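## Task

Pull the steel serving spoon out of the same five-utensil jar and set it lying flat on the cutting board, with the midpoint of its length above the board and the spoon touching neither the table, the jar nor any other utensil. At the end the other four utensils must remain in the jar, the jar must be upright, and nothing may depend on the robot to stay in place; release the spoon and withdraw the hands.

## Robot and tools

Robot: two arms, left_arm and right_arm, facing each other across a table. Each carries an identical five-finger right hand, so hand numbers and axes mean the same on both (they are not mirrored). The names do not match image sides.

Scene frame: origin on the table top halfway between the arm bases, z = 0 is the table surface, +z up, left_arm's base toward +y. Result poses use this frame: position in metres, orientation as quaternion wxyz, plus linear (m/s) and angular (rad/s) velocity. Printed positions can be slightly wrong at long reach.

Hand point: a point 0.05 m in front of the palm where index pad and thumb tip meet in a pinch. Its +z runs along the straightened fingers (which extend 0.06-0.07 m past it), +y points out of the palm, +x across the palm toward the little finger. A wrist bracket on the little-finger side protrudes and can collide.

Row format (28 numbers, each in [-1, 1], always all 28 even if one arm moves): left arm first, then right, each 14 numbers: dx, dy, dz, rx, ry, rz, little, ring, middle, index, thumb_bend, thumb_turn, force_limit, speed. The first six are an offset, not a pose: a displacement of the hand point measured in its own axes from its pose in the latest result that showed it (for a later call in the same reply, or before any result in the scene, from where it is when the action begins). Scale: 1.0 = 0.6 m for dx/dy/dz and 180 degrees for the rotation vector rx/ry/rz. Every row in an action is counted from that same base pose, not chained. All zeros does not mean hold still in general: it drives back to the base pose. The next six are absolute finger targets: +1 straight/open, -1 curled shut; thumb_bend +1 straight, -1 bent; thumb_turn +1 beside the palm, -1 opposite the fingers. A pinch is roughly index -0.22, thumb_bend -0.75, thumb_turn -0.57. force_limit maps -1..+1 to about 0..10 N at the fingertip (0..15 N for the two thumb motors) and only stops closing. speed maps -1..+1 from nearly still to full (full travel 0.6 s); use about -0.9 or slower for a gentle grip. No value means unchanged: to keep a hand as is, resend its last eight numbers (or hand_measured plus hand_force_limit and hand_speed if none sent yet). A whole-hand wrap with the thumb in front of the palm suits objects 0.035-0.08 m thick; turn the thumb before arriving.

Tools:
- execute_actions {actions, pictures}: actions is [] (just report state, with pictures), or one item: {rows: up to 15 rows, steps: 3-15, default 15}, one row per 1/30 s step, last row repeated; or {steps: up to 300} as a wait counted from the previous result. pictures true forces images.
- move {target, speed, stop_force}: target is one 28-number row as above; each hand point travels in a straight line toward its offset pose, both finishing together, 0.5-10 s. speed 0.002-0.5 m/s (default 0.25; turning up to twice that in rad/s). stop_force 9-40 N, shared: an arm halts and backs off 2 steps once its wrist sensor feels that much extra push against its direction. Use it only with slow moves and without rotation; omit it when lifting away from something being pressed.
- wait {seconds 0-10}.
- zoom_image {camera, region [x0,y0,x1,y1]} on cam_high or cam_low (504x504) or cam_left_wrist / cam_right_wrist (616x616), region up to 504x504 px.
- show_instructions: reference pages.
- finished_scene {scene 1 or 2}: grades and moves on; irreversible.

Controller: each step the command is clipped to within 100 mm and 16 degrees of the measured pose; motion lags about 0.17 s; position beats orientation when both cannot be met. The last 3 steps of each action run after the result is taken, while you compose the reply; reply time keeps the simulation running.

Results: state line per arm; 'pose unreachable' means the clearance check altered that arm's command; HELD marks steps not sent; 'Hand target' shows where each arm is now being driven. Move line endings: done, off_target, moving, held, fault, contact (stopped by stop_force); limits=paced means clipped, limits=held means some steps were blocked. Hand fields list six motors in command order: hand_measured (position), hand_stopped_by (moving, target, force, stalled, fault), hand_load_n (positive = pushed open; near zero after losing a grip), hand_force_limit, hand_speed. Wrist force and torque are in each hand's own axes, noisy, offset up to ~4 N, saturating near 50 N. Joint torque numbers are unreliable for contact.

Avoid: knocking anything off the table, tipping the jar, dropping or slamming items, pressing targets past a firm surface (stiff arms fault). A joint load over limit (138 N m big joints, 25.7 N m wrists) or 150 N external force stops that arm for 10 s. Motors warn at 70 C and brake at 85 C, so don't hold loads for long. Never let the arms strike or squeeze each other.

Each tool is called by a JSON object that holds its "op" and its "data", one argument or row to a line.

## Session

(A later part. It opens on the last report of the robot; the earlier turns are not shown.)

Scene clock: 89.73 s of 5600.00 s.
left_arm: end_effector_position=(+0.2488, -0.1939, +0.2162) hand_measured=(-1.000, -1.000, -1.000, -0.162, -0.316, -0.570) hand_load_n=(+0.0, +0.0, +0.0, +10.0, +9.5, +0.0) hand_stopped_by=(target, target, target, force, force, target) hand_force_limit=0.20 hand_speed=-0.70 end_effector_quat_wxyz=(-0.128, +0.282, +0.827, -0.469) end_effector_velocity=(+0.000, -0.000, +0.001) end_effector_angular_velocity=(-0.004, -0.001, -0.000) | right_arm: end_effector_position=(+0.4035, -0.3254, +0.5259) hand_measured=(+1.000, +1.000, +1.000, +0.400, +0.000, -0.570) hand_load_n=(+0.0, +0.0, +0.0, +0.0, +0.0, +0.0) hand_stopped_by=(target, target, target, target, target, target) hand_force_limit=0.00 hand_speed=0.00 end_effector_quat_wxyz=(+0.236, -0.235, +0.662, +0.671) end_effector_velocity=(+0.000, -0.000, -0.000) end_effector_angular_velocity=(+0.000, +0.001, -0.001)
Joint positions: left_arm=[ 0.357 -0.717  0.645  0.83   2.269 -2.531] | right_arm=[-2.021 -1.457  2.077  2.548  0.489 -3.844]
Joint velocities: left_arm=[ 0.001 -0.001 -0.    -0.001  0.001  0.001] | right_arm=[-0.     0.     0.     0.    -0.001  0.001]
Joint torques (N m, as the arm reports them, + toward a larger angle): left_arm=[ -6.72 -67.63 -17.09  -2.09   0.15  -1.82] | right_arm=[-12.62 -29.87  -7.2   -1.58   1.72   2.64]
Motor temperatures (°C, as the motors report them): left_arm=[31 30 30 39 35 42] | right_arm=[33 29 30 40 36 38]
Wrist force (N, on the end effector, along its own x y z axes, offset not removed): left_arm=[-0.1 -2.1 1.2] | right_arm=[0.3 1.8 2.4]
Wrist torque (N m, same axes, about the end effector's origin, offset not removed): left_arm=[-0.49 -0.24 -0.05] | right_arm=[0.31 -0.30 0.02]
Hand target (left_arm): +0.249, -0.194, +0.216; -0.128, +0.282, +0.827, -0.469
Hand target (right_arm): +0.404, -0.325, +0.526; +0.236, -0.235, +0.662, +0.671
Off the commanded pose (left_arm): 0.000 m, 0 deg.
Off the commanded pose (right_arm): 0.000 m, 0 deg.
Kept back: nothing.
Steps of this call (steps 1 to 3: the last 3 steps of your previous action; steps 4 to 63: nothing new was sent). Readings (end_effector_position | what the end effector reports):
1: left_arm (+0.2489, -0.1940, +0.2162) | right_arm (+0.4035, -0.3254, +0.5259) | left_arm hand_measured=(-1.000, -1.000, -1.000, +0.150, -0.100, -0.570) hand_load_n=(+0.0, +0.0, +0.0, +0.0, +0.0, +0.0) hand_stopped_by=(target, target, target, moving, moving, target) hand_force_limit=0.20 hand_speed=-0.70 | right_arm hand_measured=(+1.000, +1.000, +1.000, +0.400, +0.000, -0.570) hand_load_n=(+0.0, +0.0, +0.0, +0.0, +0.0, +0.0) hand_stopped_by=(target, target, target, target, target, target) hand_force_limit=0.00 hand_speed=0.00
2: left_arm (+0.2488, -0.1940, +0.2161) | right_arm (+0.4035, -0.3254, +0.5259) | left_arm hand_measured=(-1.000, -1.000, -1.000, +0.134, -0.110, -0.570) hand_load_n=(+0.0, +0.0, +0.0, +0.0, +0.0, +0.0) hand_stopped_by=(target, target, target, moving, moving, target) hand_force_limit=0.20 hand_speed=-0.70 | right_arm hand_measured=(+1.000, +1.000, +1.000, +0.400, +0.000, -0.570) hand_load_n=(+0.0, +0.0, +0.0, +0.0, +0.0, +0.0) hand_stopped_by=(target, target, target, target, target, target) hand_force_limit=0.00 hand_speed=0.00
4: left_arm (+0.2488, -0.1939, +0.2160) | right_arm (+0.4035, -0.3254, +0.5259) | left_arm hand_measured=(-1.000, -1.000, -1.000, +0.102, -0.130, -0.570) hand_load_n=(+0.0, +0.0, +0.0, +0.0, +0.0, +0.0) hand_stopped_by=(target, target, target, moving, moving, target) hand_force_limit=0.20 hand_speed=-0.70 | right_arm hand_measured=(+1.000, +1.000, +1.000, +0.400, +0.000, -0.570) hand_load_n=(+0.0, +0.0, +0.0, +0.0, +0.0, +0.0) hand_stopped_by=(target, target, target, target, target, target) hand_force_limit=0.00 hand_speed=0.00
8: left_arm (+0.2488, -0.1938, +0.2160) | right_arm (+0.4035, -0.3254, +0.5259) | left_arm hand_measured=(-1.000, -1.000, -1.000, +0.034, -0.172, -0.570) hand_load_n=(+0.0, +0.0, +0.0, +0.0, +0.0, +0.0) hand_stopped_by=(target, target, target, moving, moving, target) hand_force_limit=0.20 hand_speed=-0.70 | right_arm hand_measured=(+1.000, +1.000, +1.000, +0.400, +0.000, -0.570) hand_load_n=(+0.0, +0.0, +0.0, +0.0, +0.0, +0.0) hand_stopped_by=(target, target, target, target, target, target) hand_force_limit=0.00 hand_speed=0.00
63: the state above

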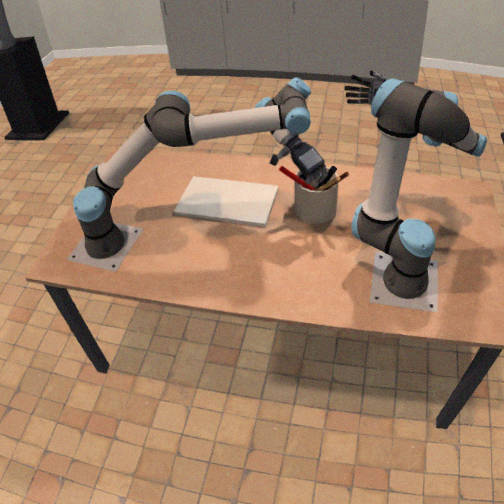

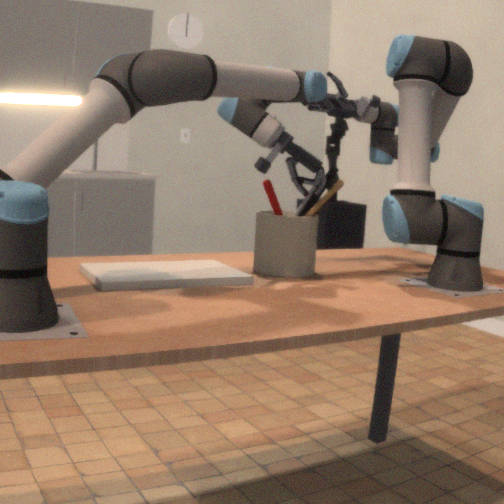

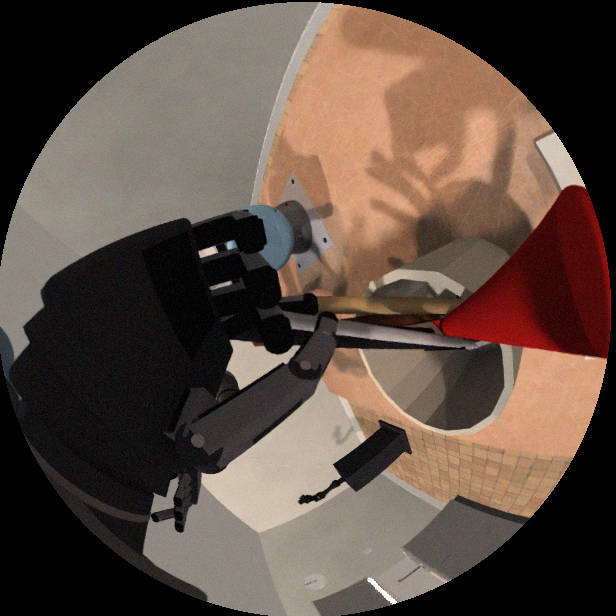

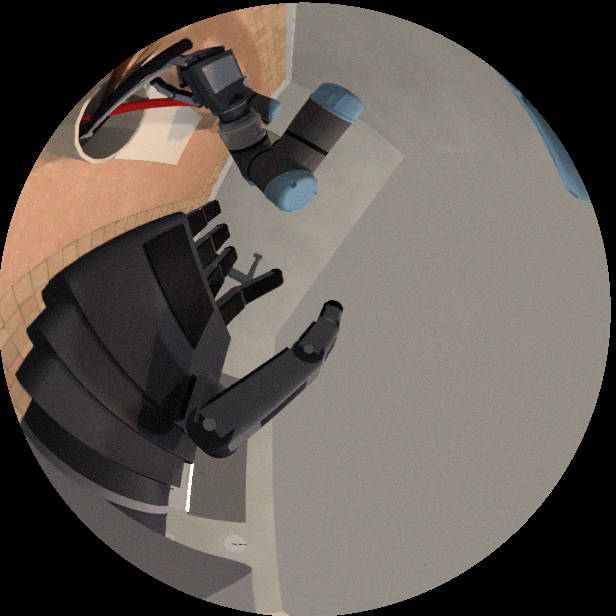

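Something gripped (maybe both). Lift a little and see.

{"op": "move", "data": {
  "target": [0,-0.072,-0.042,0,0,0,-1,-1,-1,-0.3,-0.8,-0.57,0.2,-0.7,0,0,0,0,0,0,1,1,1,0.4,0,-0.57,0,0],
  "speed": 0.04
}}

{"op": "zoom_image", "data": {
  "camera": "cam_low",
  "region": [220, 110, 380, 240]
}}

Scene clock: 91.63 s of 5600.00 s.
left_arm: end_effector_position=(+0.2459, -0.1935, +0.2657) hand_measured=(-1.000, -1.000, -1.000, -0.162, -0.316, -0.570) hand_load_n=(+0.0, +0.0, +0.0, +6.0, +6.5, +0.0) hand_stopped_by=(target, target, target, force, force, target) hand_force_limit=0.20 hand_speed=-0.70 end_effector_quat_wxyz=(-0.128, +0.282, +0.827, -0.469) end_effector_velocity=(+0.001, +0.000, +0.003) end_effector_angular_velocity=(-0.000, -0.002, -0.000) | right_arm: end_effector_position=(+0.4035, -0.3254, +0.5259) hand_measured=(+1.000, +1.000, +1.000, +0.400, +0.000, -0.570) hand_load_n=(+0.0, +0.0, +0.0, +0.0, +0.0, +0.0) hand_stopped_by=(target, target, target, target, target, target) hand_force_limit=0.00 hand_speed=0.00 end_effector_quat_wxyz=(+0.236, -0.235, +0.662, +0.671) end_effector_velocity=(-0.000, -0.000, +0.000) end_effector_angular_velocity=(-0.000, +0.001, +0.000)
Joint positions: left_arm=[ 0.352 -0.694  0.475  0.975  2.266 -2.535] | right_arm=[-2.021 -1.457  2.077  2.548  0.489 -3.844]
Joint velocities: left_arm=[ 0.001  0.005 -0.018  0.015 -0.     0.004] | right_arm=[-0.     0.    -0.     0.     0.001  0.001]
Joint torques (N m, as the arm reports them, + toward a larger angle): left_arm=[ -7.22 -46.24 -27.88   3.31   0.6    2.41] | right_arm=[-13.49 -29.45  -7.33  -1.52   1.87   2.48]
Motor temperatures (°C, as the motors report them): left_arm=[31 30 30 39 35 42] | right_arm=[33 29 30 40 36 38]
Wrist force (N, on the end effector, along its own x y z axes, offset not removed): left_arm=[0.5 0.8 0.5] | right_arm=[1.3 2.4 3.0]
Wrist torque (N m, same axes, about the end effector's origin, offset not removed): left_arm=[-0.04 -0.34 0.12] | right_arm=[0.38 -0.38 0.08]
Hand target (left_arm): +0.246, -0.194, +0.266; -0.128, +0.282, +0.827, -0.469
Hand target (right_arm): +0.404, -0.325, +0.526; +0.236, -0.235, +0.662, +0.671
Off the commanded pose (left_arm): 0.000 m, 0 deg.
Off the commanded pose (right_arm): 0.000 m, 0 deg.
Kept back: nothing.
move: done

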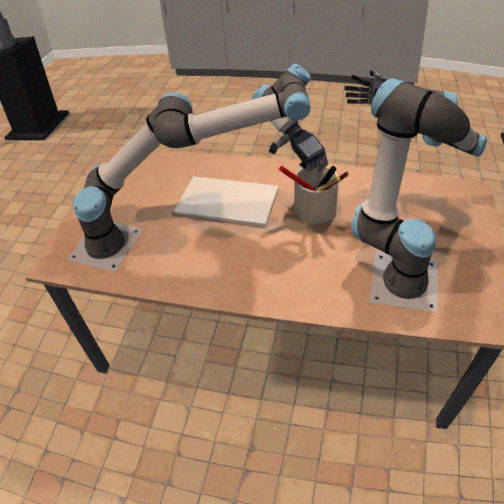

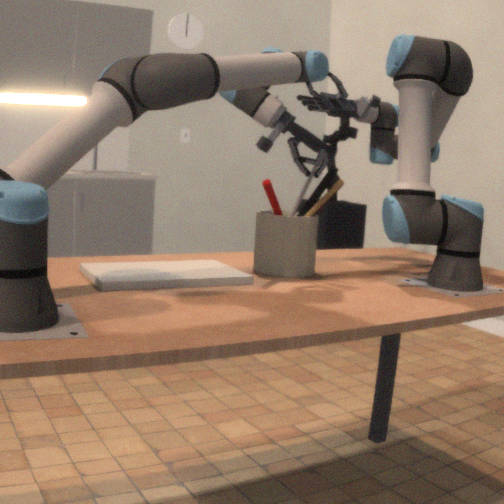

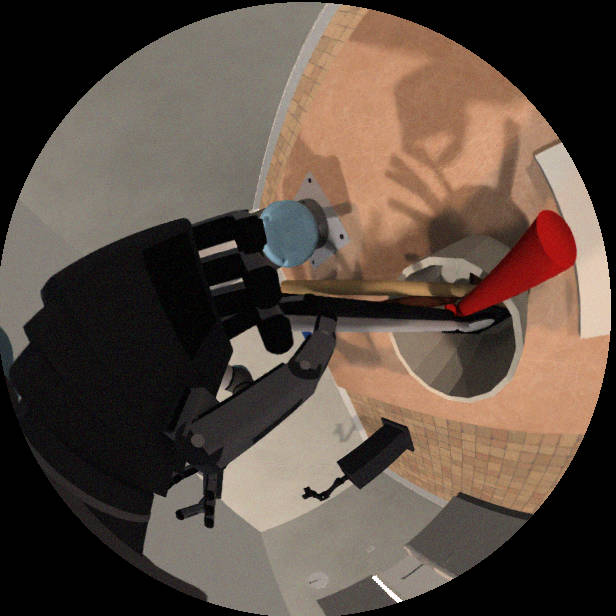

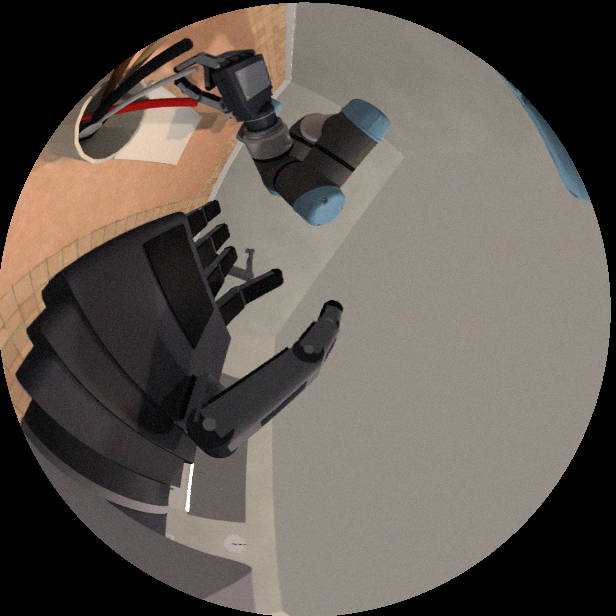

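Region (220, 110, 380, 240) of cam_low's 504x504 image, scaled by 3.150, with more detail than that image has; it fills the top 410 rows of this view, and the rest is white.

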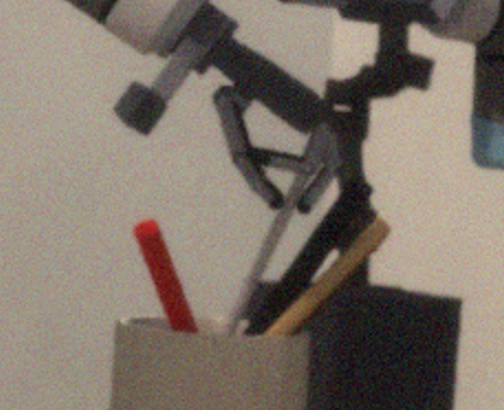

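{"op": "execute_actions", "data": {
  "actions": [
    {"rows":[[0,0,0,0,0,0,-1,-1,-1,-0.4,-0.9,-0.57,0.3,-0.7,0,0,0,0,0,0,1,1,1,0.4,0,-0.57,0,0]],"steps":15}
  ]
}}

{"op": "move", "data": {
  "target": [0.085,-0.165,-0.215,0,0,0,-1,-1,-1,-0.4,-0.9,-0.57,0.3,-0.7,0,0,0,0,0,0,1,1,1,0.4,0,-0.57,0,0],
  "speed": 0.06
}}

Scene clock: 92.17 s of 5600.00 s.
left_arm: end_effector_position=(+0.2459, -0.1935, +0.2657) hand_measured=(-1.000, -1.000, -1.000, -0.174, -0.336, -0.570) hand_load_n=(+0.0, +0.0, +0.0, +10.0, +10.0, +0.5) hand_stopped_by=(target, target, target, force, force, target) hand_force_limit=0.30 hand_speed=-0.70 end_effector_quat_wxyz=(-0.128, +0.282, +0.827, -0.469) end_effector_velocity=(-0.000, -0.000, -0.001) end_effector_angular_velocity=(-0.000, +0.001, -0.001) | right_arm: end_effector_position=(+0.4035, -0.3254, +0.5259) hand_measured=(+1.000, +1.000, +1.000, +0.400, +0.000, -0.570) hand_load_n=(+0.0, +0.0, +0.0, +0.0, +0.0, +0.0) hand_stopped_by=(target, target, target, target, target, target) hand_force_limit=0.00 hand_speed=0.00 end_effector_quat_wxyz=(+0.236, -0.235, +0.662, +0.671) end_effector_velocity=(+0.001, -0.001, -0.000) end_effector_angular_velocity=(+0.000, +0.001, -0.003)
Joint positions: left_arm=[ 0.352 -0.694  0.474  0.975  2.266 -2.535] | right_arm=[-2.021 -1.457  2.077  2.548  0.489 -3.844]
Joint velocities: left_arm=[-0.     0.     0.002 -0.002  0.001  0.   ] | right_arm=[-0.002 -0.     0.001 -0.    -0.002  0.001]
Joint torques (N m, as the arm reports them, + toward a larger angle): left_arm=[ -6.82 -68.98 -15.09  -2.03   3.35  -2.23] | right_arm=[-13.39 -30.01  -7.61  -1.51   1.76   2.44]
Motor temperatures (°C, as the motors report them): left_arm=[31 30 30 39 35 42] | right_arm=[33 29 30 40 36 38]
Wrist force (N, on the end effector, along its own x y z axes, offset not removed): left_arm=[-1.1 0.6 0.8] | right_arm=[1.2 2.6 1.7]
Wrist torque (N m, same axes, about the end effector's origin, offset not removed): left_arm=[-0.10 -0.07 0.02] | right_arm=[0.33 -0.33 0.08]
Steps of this call (steps 1 to 4: nothing new was sent; steps 5 to 16: the first 12 steps of this action). Readings (end_effector_position | what the end effector reports):
5: left_arm (+0.2459, -0.1935, +0.2660) | right_arm (+0.4035, -0.3254, +0.5259) | left_arm hand_measured=(-1.000, -1.000, -1.000, -0.162, -0.316, -0.570) hand_load_n=(+0.0, +0.0, +0.0, +6.0, +6.5, +0.0) hand_stopped_by=(target, target, target, moving, moving, target) hand_force_limit=0.30 hand_speed=-0.70 | right_arm hand_measured=(+1.000, +1.000, +1.000, +0.400, +0.000, -0.570) hand_load_n=(+0.0, +0.0, +0.0, +0.0, +0.0, +0.0) hand_stopped_by=(target, target, target, target, target, target) hand_force_limit=0.00 hand_speed=0.00
6: left_arm (+0.2459, -0.1935, +0.2660) | right_arm (+0.4035, -0.3254, +0.5259) | left_arm hand_measured=(-1.000, -1.000, -1.000, -0.162, -0.316, -0.570) hand_load_n=(+0.0, +0.0, +0.0, +6.0, +6.5, +0.0) hand_stopped_by=(target, target, target, moving, moving, target) hand_force_limit=0.30 hand_speed=-0.70 | right_arm hand_measured=(+1.000, +1.000, +1.000, +0.400, +0.000, -0.570) hand_load_n=(+0.0, +0.0, +0.0, +0.0, +0.0, +0.0) hand_stopped_by=(target, target, target, target, target, target) hand_force_limit=0.00 hand_speed=0.00
8: left_arm (+0.2459, -0.1934, +0.2658) | right_arm (+0.4035, -0.3254, +0.5259) | left_arm hand_measured=(-1.000, -1.000, -1.000, -0.176, -0.322, -0.570) hand_load_n=(+0.0, +0.0, +0.0, +10.0, +8.5, +0.5) hand_stopped_by=(target, target, target, force, moving, target) hand_force_limit=0.30 hand_speed=-0.70 | right_arm hand_measured=(+1.000, +1.000, +1.000, +0.400, +0.000, -0.570) hand_load_n=(+0.0, +0.0, +0.0, +0.0, +0.0, +0.0) hand_stopped_by=(target, target, target, target, target, target) hand_force_limit=0.00 hand_speed=0.00
12: left_arm (+0.2459, -0.1934, +0.2656) | right_arm (+0.4035, -0.3254, +0.5259) | left_arm hand_measured=(-1.000, -1.000, -1.000, -0.174, -0.336, -0.570) hand_load_n=(+0.0, +0.0, +0.0, +10.0, +10.0, +0.5) hand_stopped_by=(target, target, target, force, force, target) hand_force_limit=0.30 hand_speed=-0.70 | right_arm hand_measured=(+1.000, +1.000, +1.000, +0.400, +0.000, -0.570) hand_load_n=(+0.0, +0.0, +0.0, +0.0, +0.0, +0.0) hand_stopped_by=(target, target, target, target, target, target) hand_force_limit=0.00 hand_speed=0.00
16: the state above

Scene clock: 95.70 s of 5600.00 s.
left_arm: end_effector_position=(+0.2320, -0.1126, +0.4147) hand_measured=(-1.000, -1.000, -1.000, -0.176, -0.340, -0.570) hand_load_n=(+0.0, +0.0, +0.0, +0.0, +0.0, +0.0) hand_stopped_by=(target, target, target, force, force, target) hand_force_limit=0.30 hand_speed=-0.70 end_effector_quat_wxyz=(-0.128, +0.282, +0.827, -0.469) end_effector_velocity=(+0.001, +0.001, +0.002) end_effector_angular_velocity=(-0.000, -0.000, -0.001) | right_arm: end_effector_position=(+0.4035, -0.3254, +0.5259) hand_measured=(+1.000, +1.000, +1.000, +0.400, +0.000, -0.570) hand_load_n=(+0.0, +0.0, +0.0, +0.0, +0.0, +0.0) hand_stopped_by=(target, target, target, target, target, target) hand_force_limit=0.00 hand_speed=0.00 end_effector_quat_wxyz=(+0.236, -0.235, +0.662, +0.671) end_effector_velocity=(-0.000, +0.000, +0.000) end_effector_angular_velocity=(-0.000, +0.001, +0.001)
Joint positions: left_arm=[ 0.365 -0.822  0.304  1.281  2.275 -2.524] | right_arm=[-2.021 -1.457  2.077  2.548  0.489 -3.844]
Joint velocities: left_arm=[ 0.002  0.006 -0.018  0.014  0.002  0.002] | right_arm=[ 0.001  0.    -0.     0.     0.     0.002]
Joint torques (N m, as the arm reports them, + toward a larger angle): left_arm=[  7.33 -38.99 -27.31   3.16   2.98   2.33] | right_arm=[-13.17 -30.32  -7.97  -1.67   1.97   2.53]
Motor temperatures (°C, as the motors report them): left_arm=[31 30 30 39 35 42] | right_arm=[33 29 30 40 36 38]
Wrist force (N, on the end effector, along its own x y z axes, offset not removed): left_arm=[-0.9 -0.7 0.3] | right_arm=[2.3 3.4 3.2]
Wrist torque (N m, same axes, about the end effector's origin, offset not removed): left_arm=[-0.05 -0.12 -0.01] | right_arm=[0.48 -0.61 0.15]
Hand target (left_arm): +0.232, -0.112, +0.415; -0.128, +0.282, +0.827, -0.469
Hand target (right_arm): +0.404, -0.325, +0.526; +0.236, -0.235, +0.662, +0.671
Off your previous action's commanded pose (left_arm): 0.000 m, 0 deg at its last step (step 3 of this call).
Off your previous action's commanded pose (right_arm): 0.000 m, 0 deg at its last step (step 3 of this call).
Off the commanded pose (left_arm): 0.000 m, 0 deg.
Off the commanded pose (right_arm): 0.000 m, 0 deg.
Kept back: nothing.
move: done

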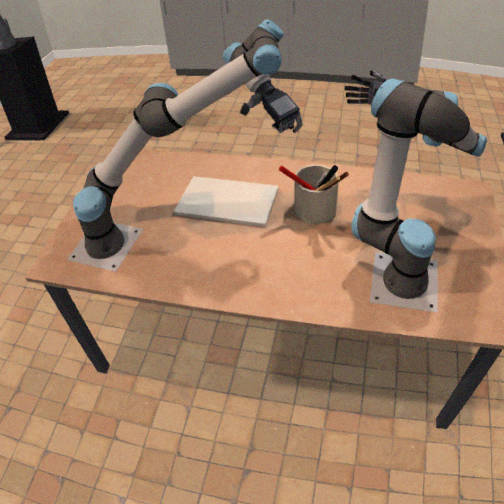

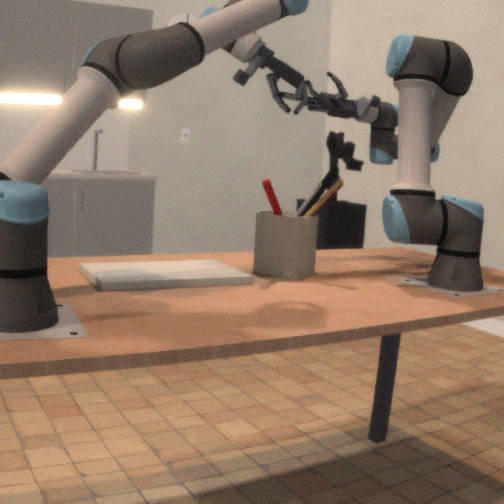

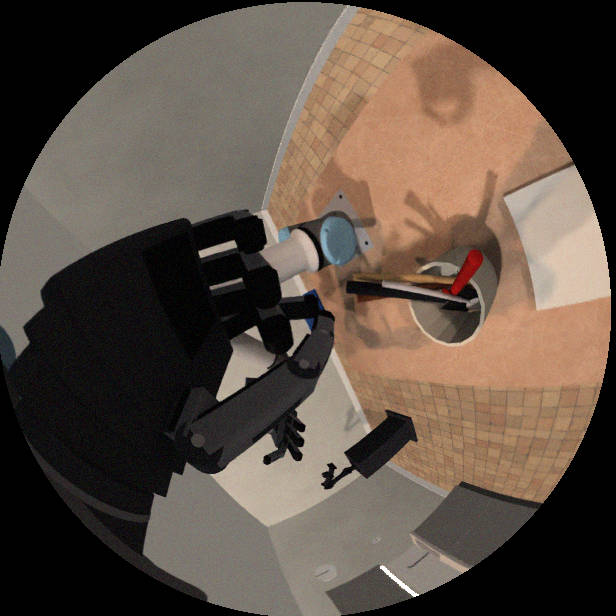

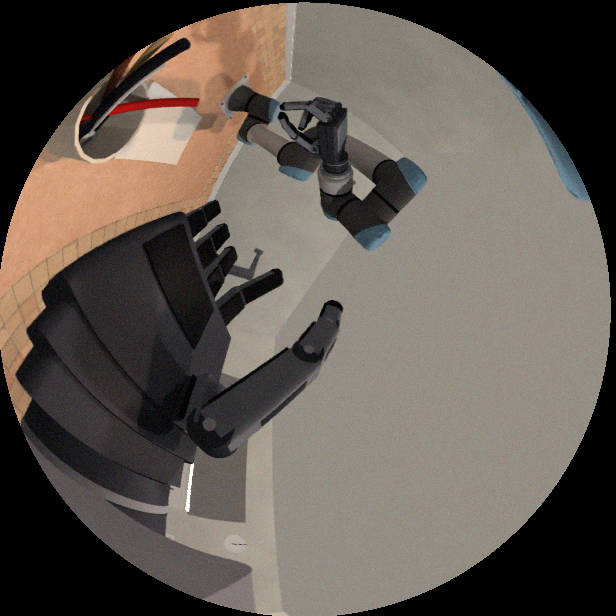

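{"op": "move", "data": {
  "target": [-0.103,0.19,0.2,0,0,0,-1,-1,-1,0.15,-0.1,-0.57,0.3,0,0,0,0,0,0,0,1,1,1,0.4,0,-0.57,0,0],
  "speed": 0.12
}}

{"op": "zoom_image", "data": {
  "camera": "cam_low",
  "region": [220, 120, 380, 240]
}}

Scene clock: 98.00 s of 5600.00 s.
left_arm: end_effector_position=(+0.2640, -0.1875, +0.2583) hand_measured=(-1.000, -1.000, -1.000, +0.150, -0.100, -0.570) hand_load_n=(+0.0, +0.0, +0.0, +0.0, +0.0, +0.0) hand_stopped_by=(target, target, target, target, target, target) hand_force_limit=0.30 hand_speed=0.00 end_effector_quat_wxyz=(-0.128, +0.282, +0.827, -0.469) end_effector_velocity=(+0.000, -0.001, -0.001) end_effector_angular_velocity=(-0.000, +0.000, +0.000) | right_arm: end_effector_position=(+0.4035, -0.3254, +0.5259) hand_measured=(+1.000, +1.000, +1.000, +0.400, +0.000, -0.570) hand_load_n=(+0.0, +0.0, +0.0, +0.0, +0.0, +0.0) hand_stopped_by=(target, target, target, target, target, target) hand_force_limit=0.00 hand_speed=0.00 end_effector_quat_wxyz=(+0.236, -0.235, +0.662, +0.671) end_effector_velocity=(+0.000, -0.000, +0.000) end_effector_angular_velocity=(-0.000, -0.000, -0.001)
Joint positions: left_arm=[ 0.382 -0.682  0.475  0.98   2.287 -2.508] | right_arm=[-2.021 -1.457  2.077  2.548  0.489 -3.844]
Joint velocities: left_arm=[ 0.     0.004 -0.005  0.     0.001 -0.   ] | right_arm=[-0. -0.  0.  0. -0. -0.]
Joint torques (N m, as the arm reports them, + toward a larger angle): left_arm=[  6.86 -46.24 -28.5   -1.57   3.15   2.34] | right_arm=[-13.27 -29.74  -7.98  -1.63   1.81   2.46]
Motor temperatures (°C, as the motors report them): left_arm=[31 30 30 39 35 42] | right_arm=[33 29 30 40 36 38]
Wrist force (N, on the end effector, along its own x y z axes, offset not removed): left_arm=[0.6 -1.0 1.5] | right_arm=[1.1 2.8 3.9]
Wrist torque (N m, same axes, about the end effector's origin, offset not removed): left_arm=[-0.09 -0.40 0.16] | right_arm=[0.23 -0.44 0.06]
Hand target (left_arm): +0.264, -0.188, +0.258; -0.128, +0.282, +0.827, -0.469
Hand target (right_arm): +0.404, -0.325, +0.526; +0.236, -0.235, +0.662, +0.671
Off the commanded pose (left_arm): 0.000 m, 0 deg.
Off the commanded pose (right_arm): 0.000 m, 0 deg.
Kept back: nothing.
move: done

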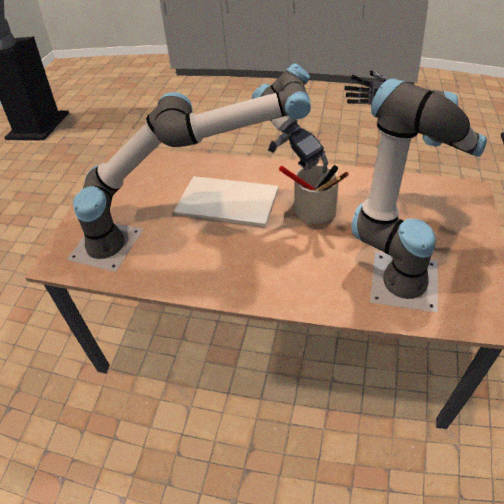

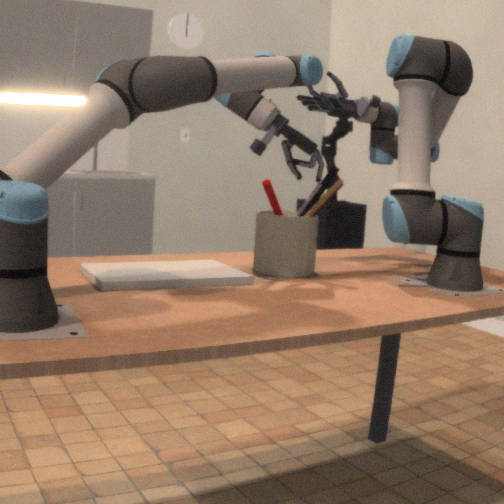

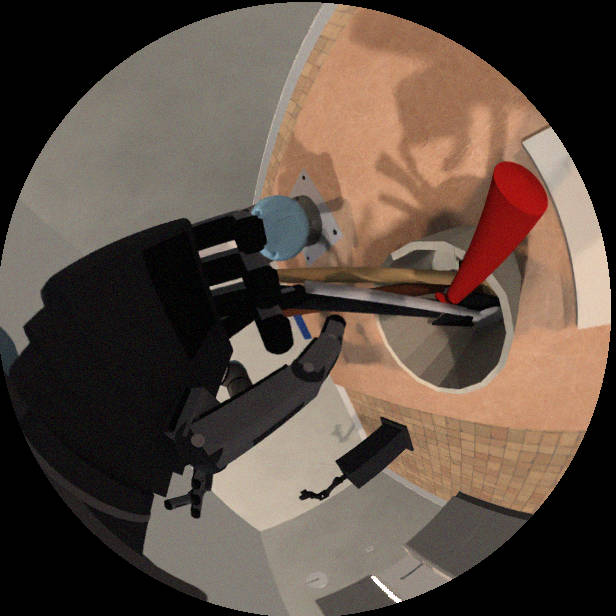

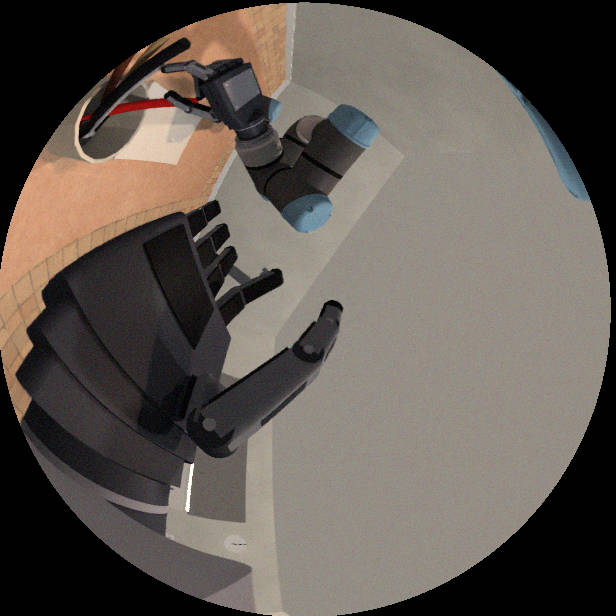

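Region (220, 120, 380, 240) of cam_low's 504x504 image, scaled by 3.150, with more detail than that image has; it fills the top 378 rows of this view, and the rest is white.

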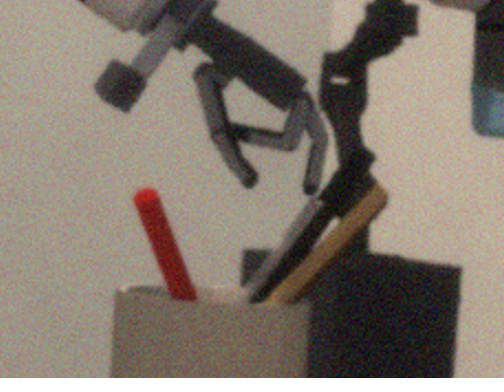

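{"op": "move", "data": {
  "target": [0.017,-0.015,0.026,0,0,0,-1,-1,-1,0.25,-0.05,-0.57,0.3,0,0,0,0,0,0,0,1,1,1,0.4,0,-0.57,0,0],
  "speed": 0.04
}}

{"op": "move", "data": {
  "target": [0,0.062,0.036,0,0,0,-1,-1,-1,0.25,-0.05,-0.57,0.3,0,0,0,0,0,0,0,1,1,1,0.4,0,-0.57,0,0],
  "speed": 0.03
}}

{"op": "zoom_image", "data": {
  "camera": "cam_low",
  "region": [220, 120, 380, 240]
}}

Scene clock: 99.17 s of 5600.00 s.
left_arm: end_effector_position=(+0.2455, -0.1959, +0.2572) hand_measured=(-1.000, -1.000, -1.000, +0.250, -0.050, -0.570) hand_load_n=(+0.0, +0.0, +0.0, +0.0, +0.0, +0.0) hand_stopped_by=(target, target, target, target, target, target) hand_force_limit=0.30 hand_speed=0.00 end_effector_quat_wxyz=(-0.128, +0.282, +0.827, -0.469) end_effector_velocity=(-0.001, -0.000, +0.001) end_effector_angular_velocity=(-0.002, -0.000, +0.002) | right_arm: end_effector_position=(+0.4035, -0.3254, +0.5259) hand_measured=(+1.000, +1.000, +1.000, +0.400, +0.000, -0.570) hand_load_n=(+0.0, +0.0, +0.0, +0.0, +0.0, +0.0) hand_stopped_by=(target, target, target, target, target, target) hand_force_limit=0.00 hand_speed=0.00 end_effector_quat_wxyz=(+0.236, -0.235, +0.662, +0.671) end_effector_velocity=(-0.000, -0.000, +0.000) end_effector_angular_velocity=(-0.000, -0.000, +0.001)
Joint positions: left_arm=[ 0.351 -0.693  0.495  0.952  2.265 -2.537] | right_arm=[-2.021 -1.457  2.077  2.548  0.489 -3.844]
Joint velocities: left_arm=[-0.002 -0.004  0.004 -0.004 -0.003 -0.004] | right_arm=[-0.    -0.     0.    -0.     0.001 -0.   ]
Joint torques (N m, as the arm reports them, + toward a larger angle): left_arm=[ -6.35 -68.55 -13.9   -1.86  -1.24  -1.93] | right_arm=[-13.27 -30.08  -6.52  -1.56   1.81   2.43]
Motor temperatures (°C, as the motors report them): left_arm=[31 30 30 39 35 42] | right_arm=[33 29 30 40 36 38]
Wrist force (N, on the end effector, along its own x y z axes, offset not removed): left_arm=[0.8 -2.2 0.7] | right_arm=[0.5 2.3 2.5]
Wrist torque (N m, same axes, about the end effector's origin, offset not removed): left_arm=[-0.30 -0.38 0.09] | right_arm=[0.29 -0.38 0.05]
Hand target (left_arm): +0.245, -0.196, +0.257; -0.128, +0.282, +0.827, -0.469
Hand target (right_arm): +0.404, -0.325, +0.526; +0.236, -0.235, +0.662, +0.671
Off the commanded pose (left_arm): 0.000 m, 0 deg.
Off the commanded pose (right_arm): 0.000 m, 0 deg.
Kept back: nothing.
move: done

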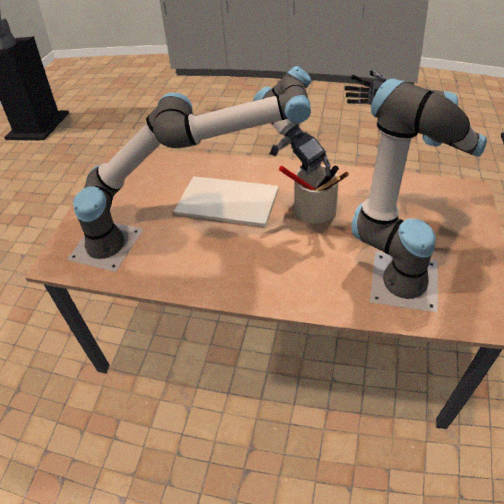

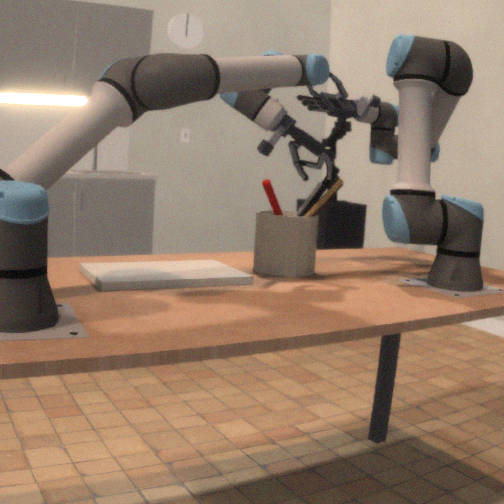

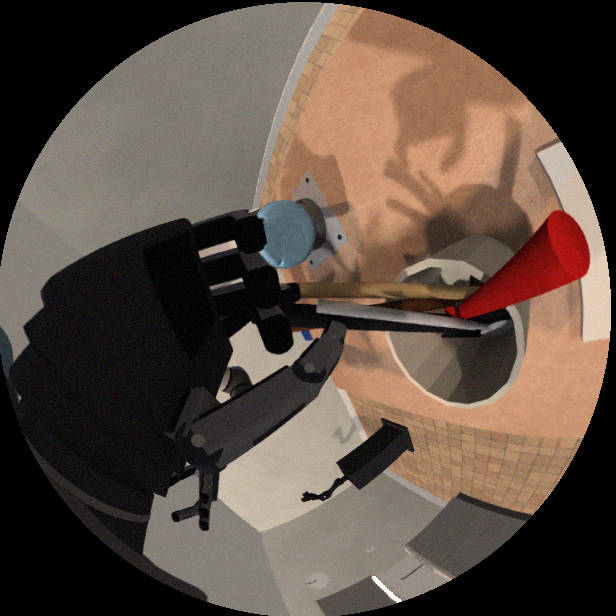

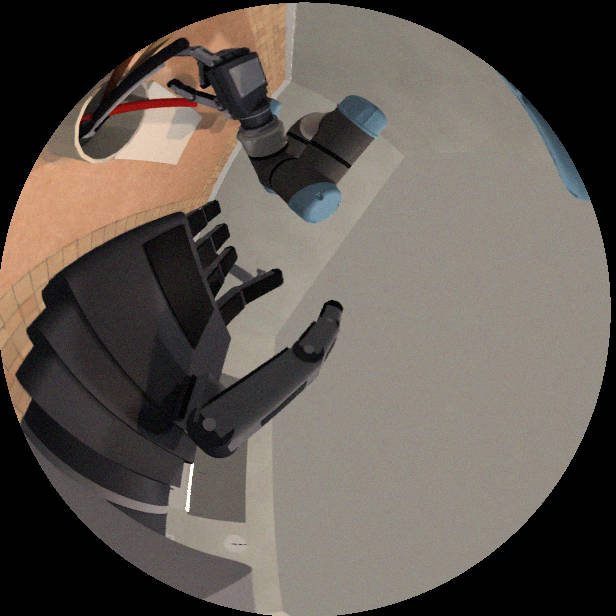

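Scene clock: 100.97 s of 5600.00 s.
left_arm: end_effector_position=(+0.2480, -0.1962, +0.2147) hand_measured=(-1.000, -1.000, -1.000, +0.250, -0.050, -0.570) hand_load_n=(+0.0, +0.0, +0.0, +0.0, +0.0, +0.0) hand_stopped_by=(target, target, target, target, target, target) hand_force_limit=0.30 hand_speed=0.00 end_effector_quat_wxyz=(-0.128, +0.282, +0.827, -0.469) end_effector_velocity=(-0.000, -0.000, -0.001) end_effector_angular_velocity=(-0.004, -0.000, -0.000) | right_arm: end_effector_position=(+0.4035, -0.3254, +0.5259) hand_measured=(+1.000, +1.000, +1.000, +0.400, +0.000, -0.570) hand_load_n=(+0.0, +0.0, +0.0, +0.0, +0.0, +0.0) hand_stopped_by=(target, target, target, target, target, target) hand_force_limit=0.00 hand_speed=0.00 end_effector_quat_wxyz=(+0.236, -0.235, +0.662, +0.671) end_effector_velocity=(-0.000, +0.000, -0.000) end_effector_angular_velocity=(+0.000, -0.002, +0.001)
Joint positions: left_arm=[ 0.355 -0.711  0.639  0.83   2.267 -2.533] | right_arm=[-2.021 -1.457  2.077  2.548  0.489 -3.844]
Joint velocities: left_arm=[-0.001 -0.003  0.01  -0.011  0.    -0.001] | right_arm=[ 0.     0.     0.     0.     0.    -0.002]
Joint torques (N m, as the arm reports them, + toward a larger angle): left_arm=[  6.99 -67.17 -15.66  -1.97   3.07   1.38] | right_arm=[-13.03 -29.1   -5.59  -1.7    1.73   2.51]
Motor temperatures (°C, as the motors report them): left_arm=[31 30 30 39 35 42] | right_arm=[33 29 30 40 36 38]
Wrist force (N, on the end effector, along its own x y z axes, offset not removed): left_arm=[-0.6 -0.6 0.3] | right_arm=[1.2 3.1 2.5]
Wrist torque (N m, same axes, about the end effector's origin, offset not removed): left_arm=[-0.07 -0.13 0.05] | right_arm=[0.48 -0.35 0.05]
Hand target (left_arm): +0.248, -0.196, +0.214; -0.128, +0.282, +0.827, -0.469
Hand target (right_arm): +0.404, -0.325, +0.526; +0.236, -0.235, +0.662, +0.671
Off the commanded pose (left_arm): 0.000 m, 0 deg.
Off the commanded pose (right_arm): 0.000 m, 0 deg.
Kept back: nothing.
move: done

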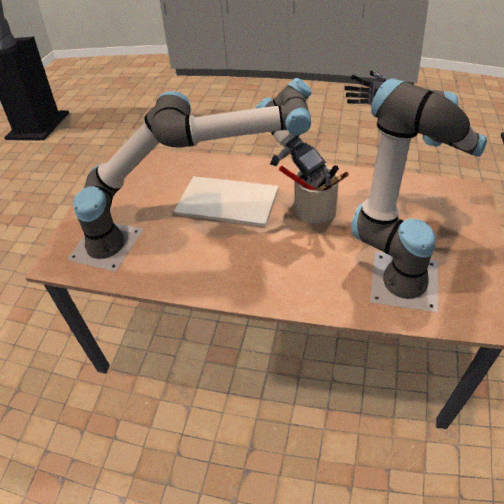

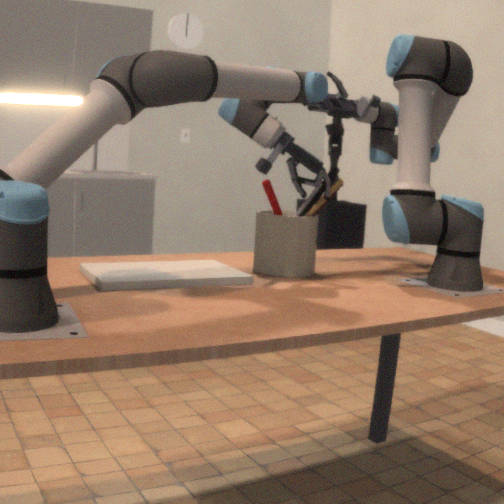

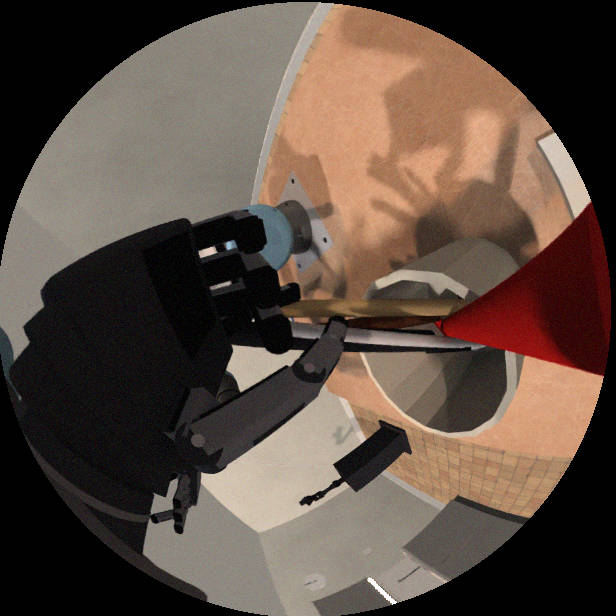

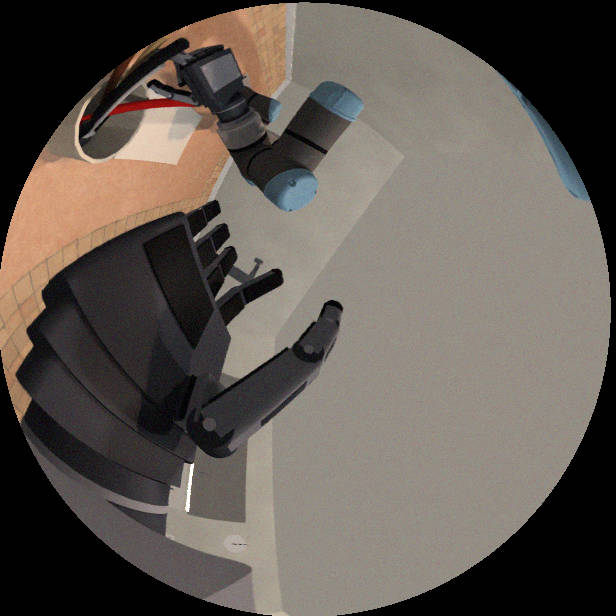

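Region (220, 120, 380, 240) of cam_low's 504x504 image, scaled by 3.150, with more detail than that image has; it fills the top 378 rows of this view, and the rest is white.

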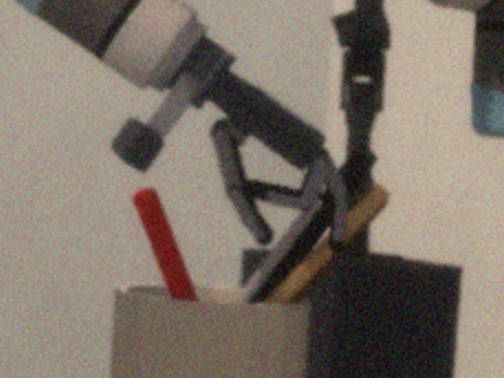

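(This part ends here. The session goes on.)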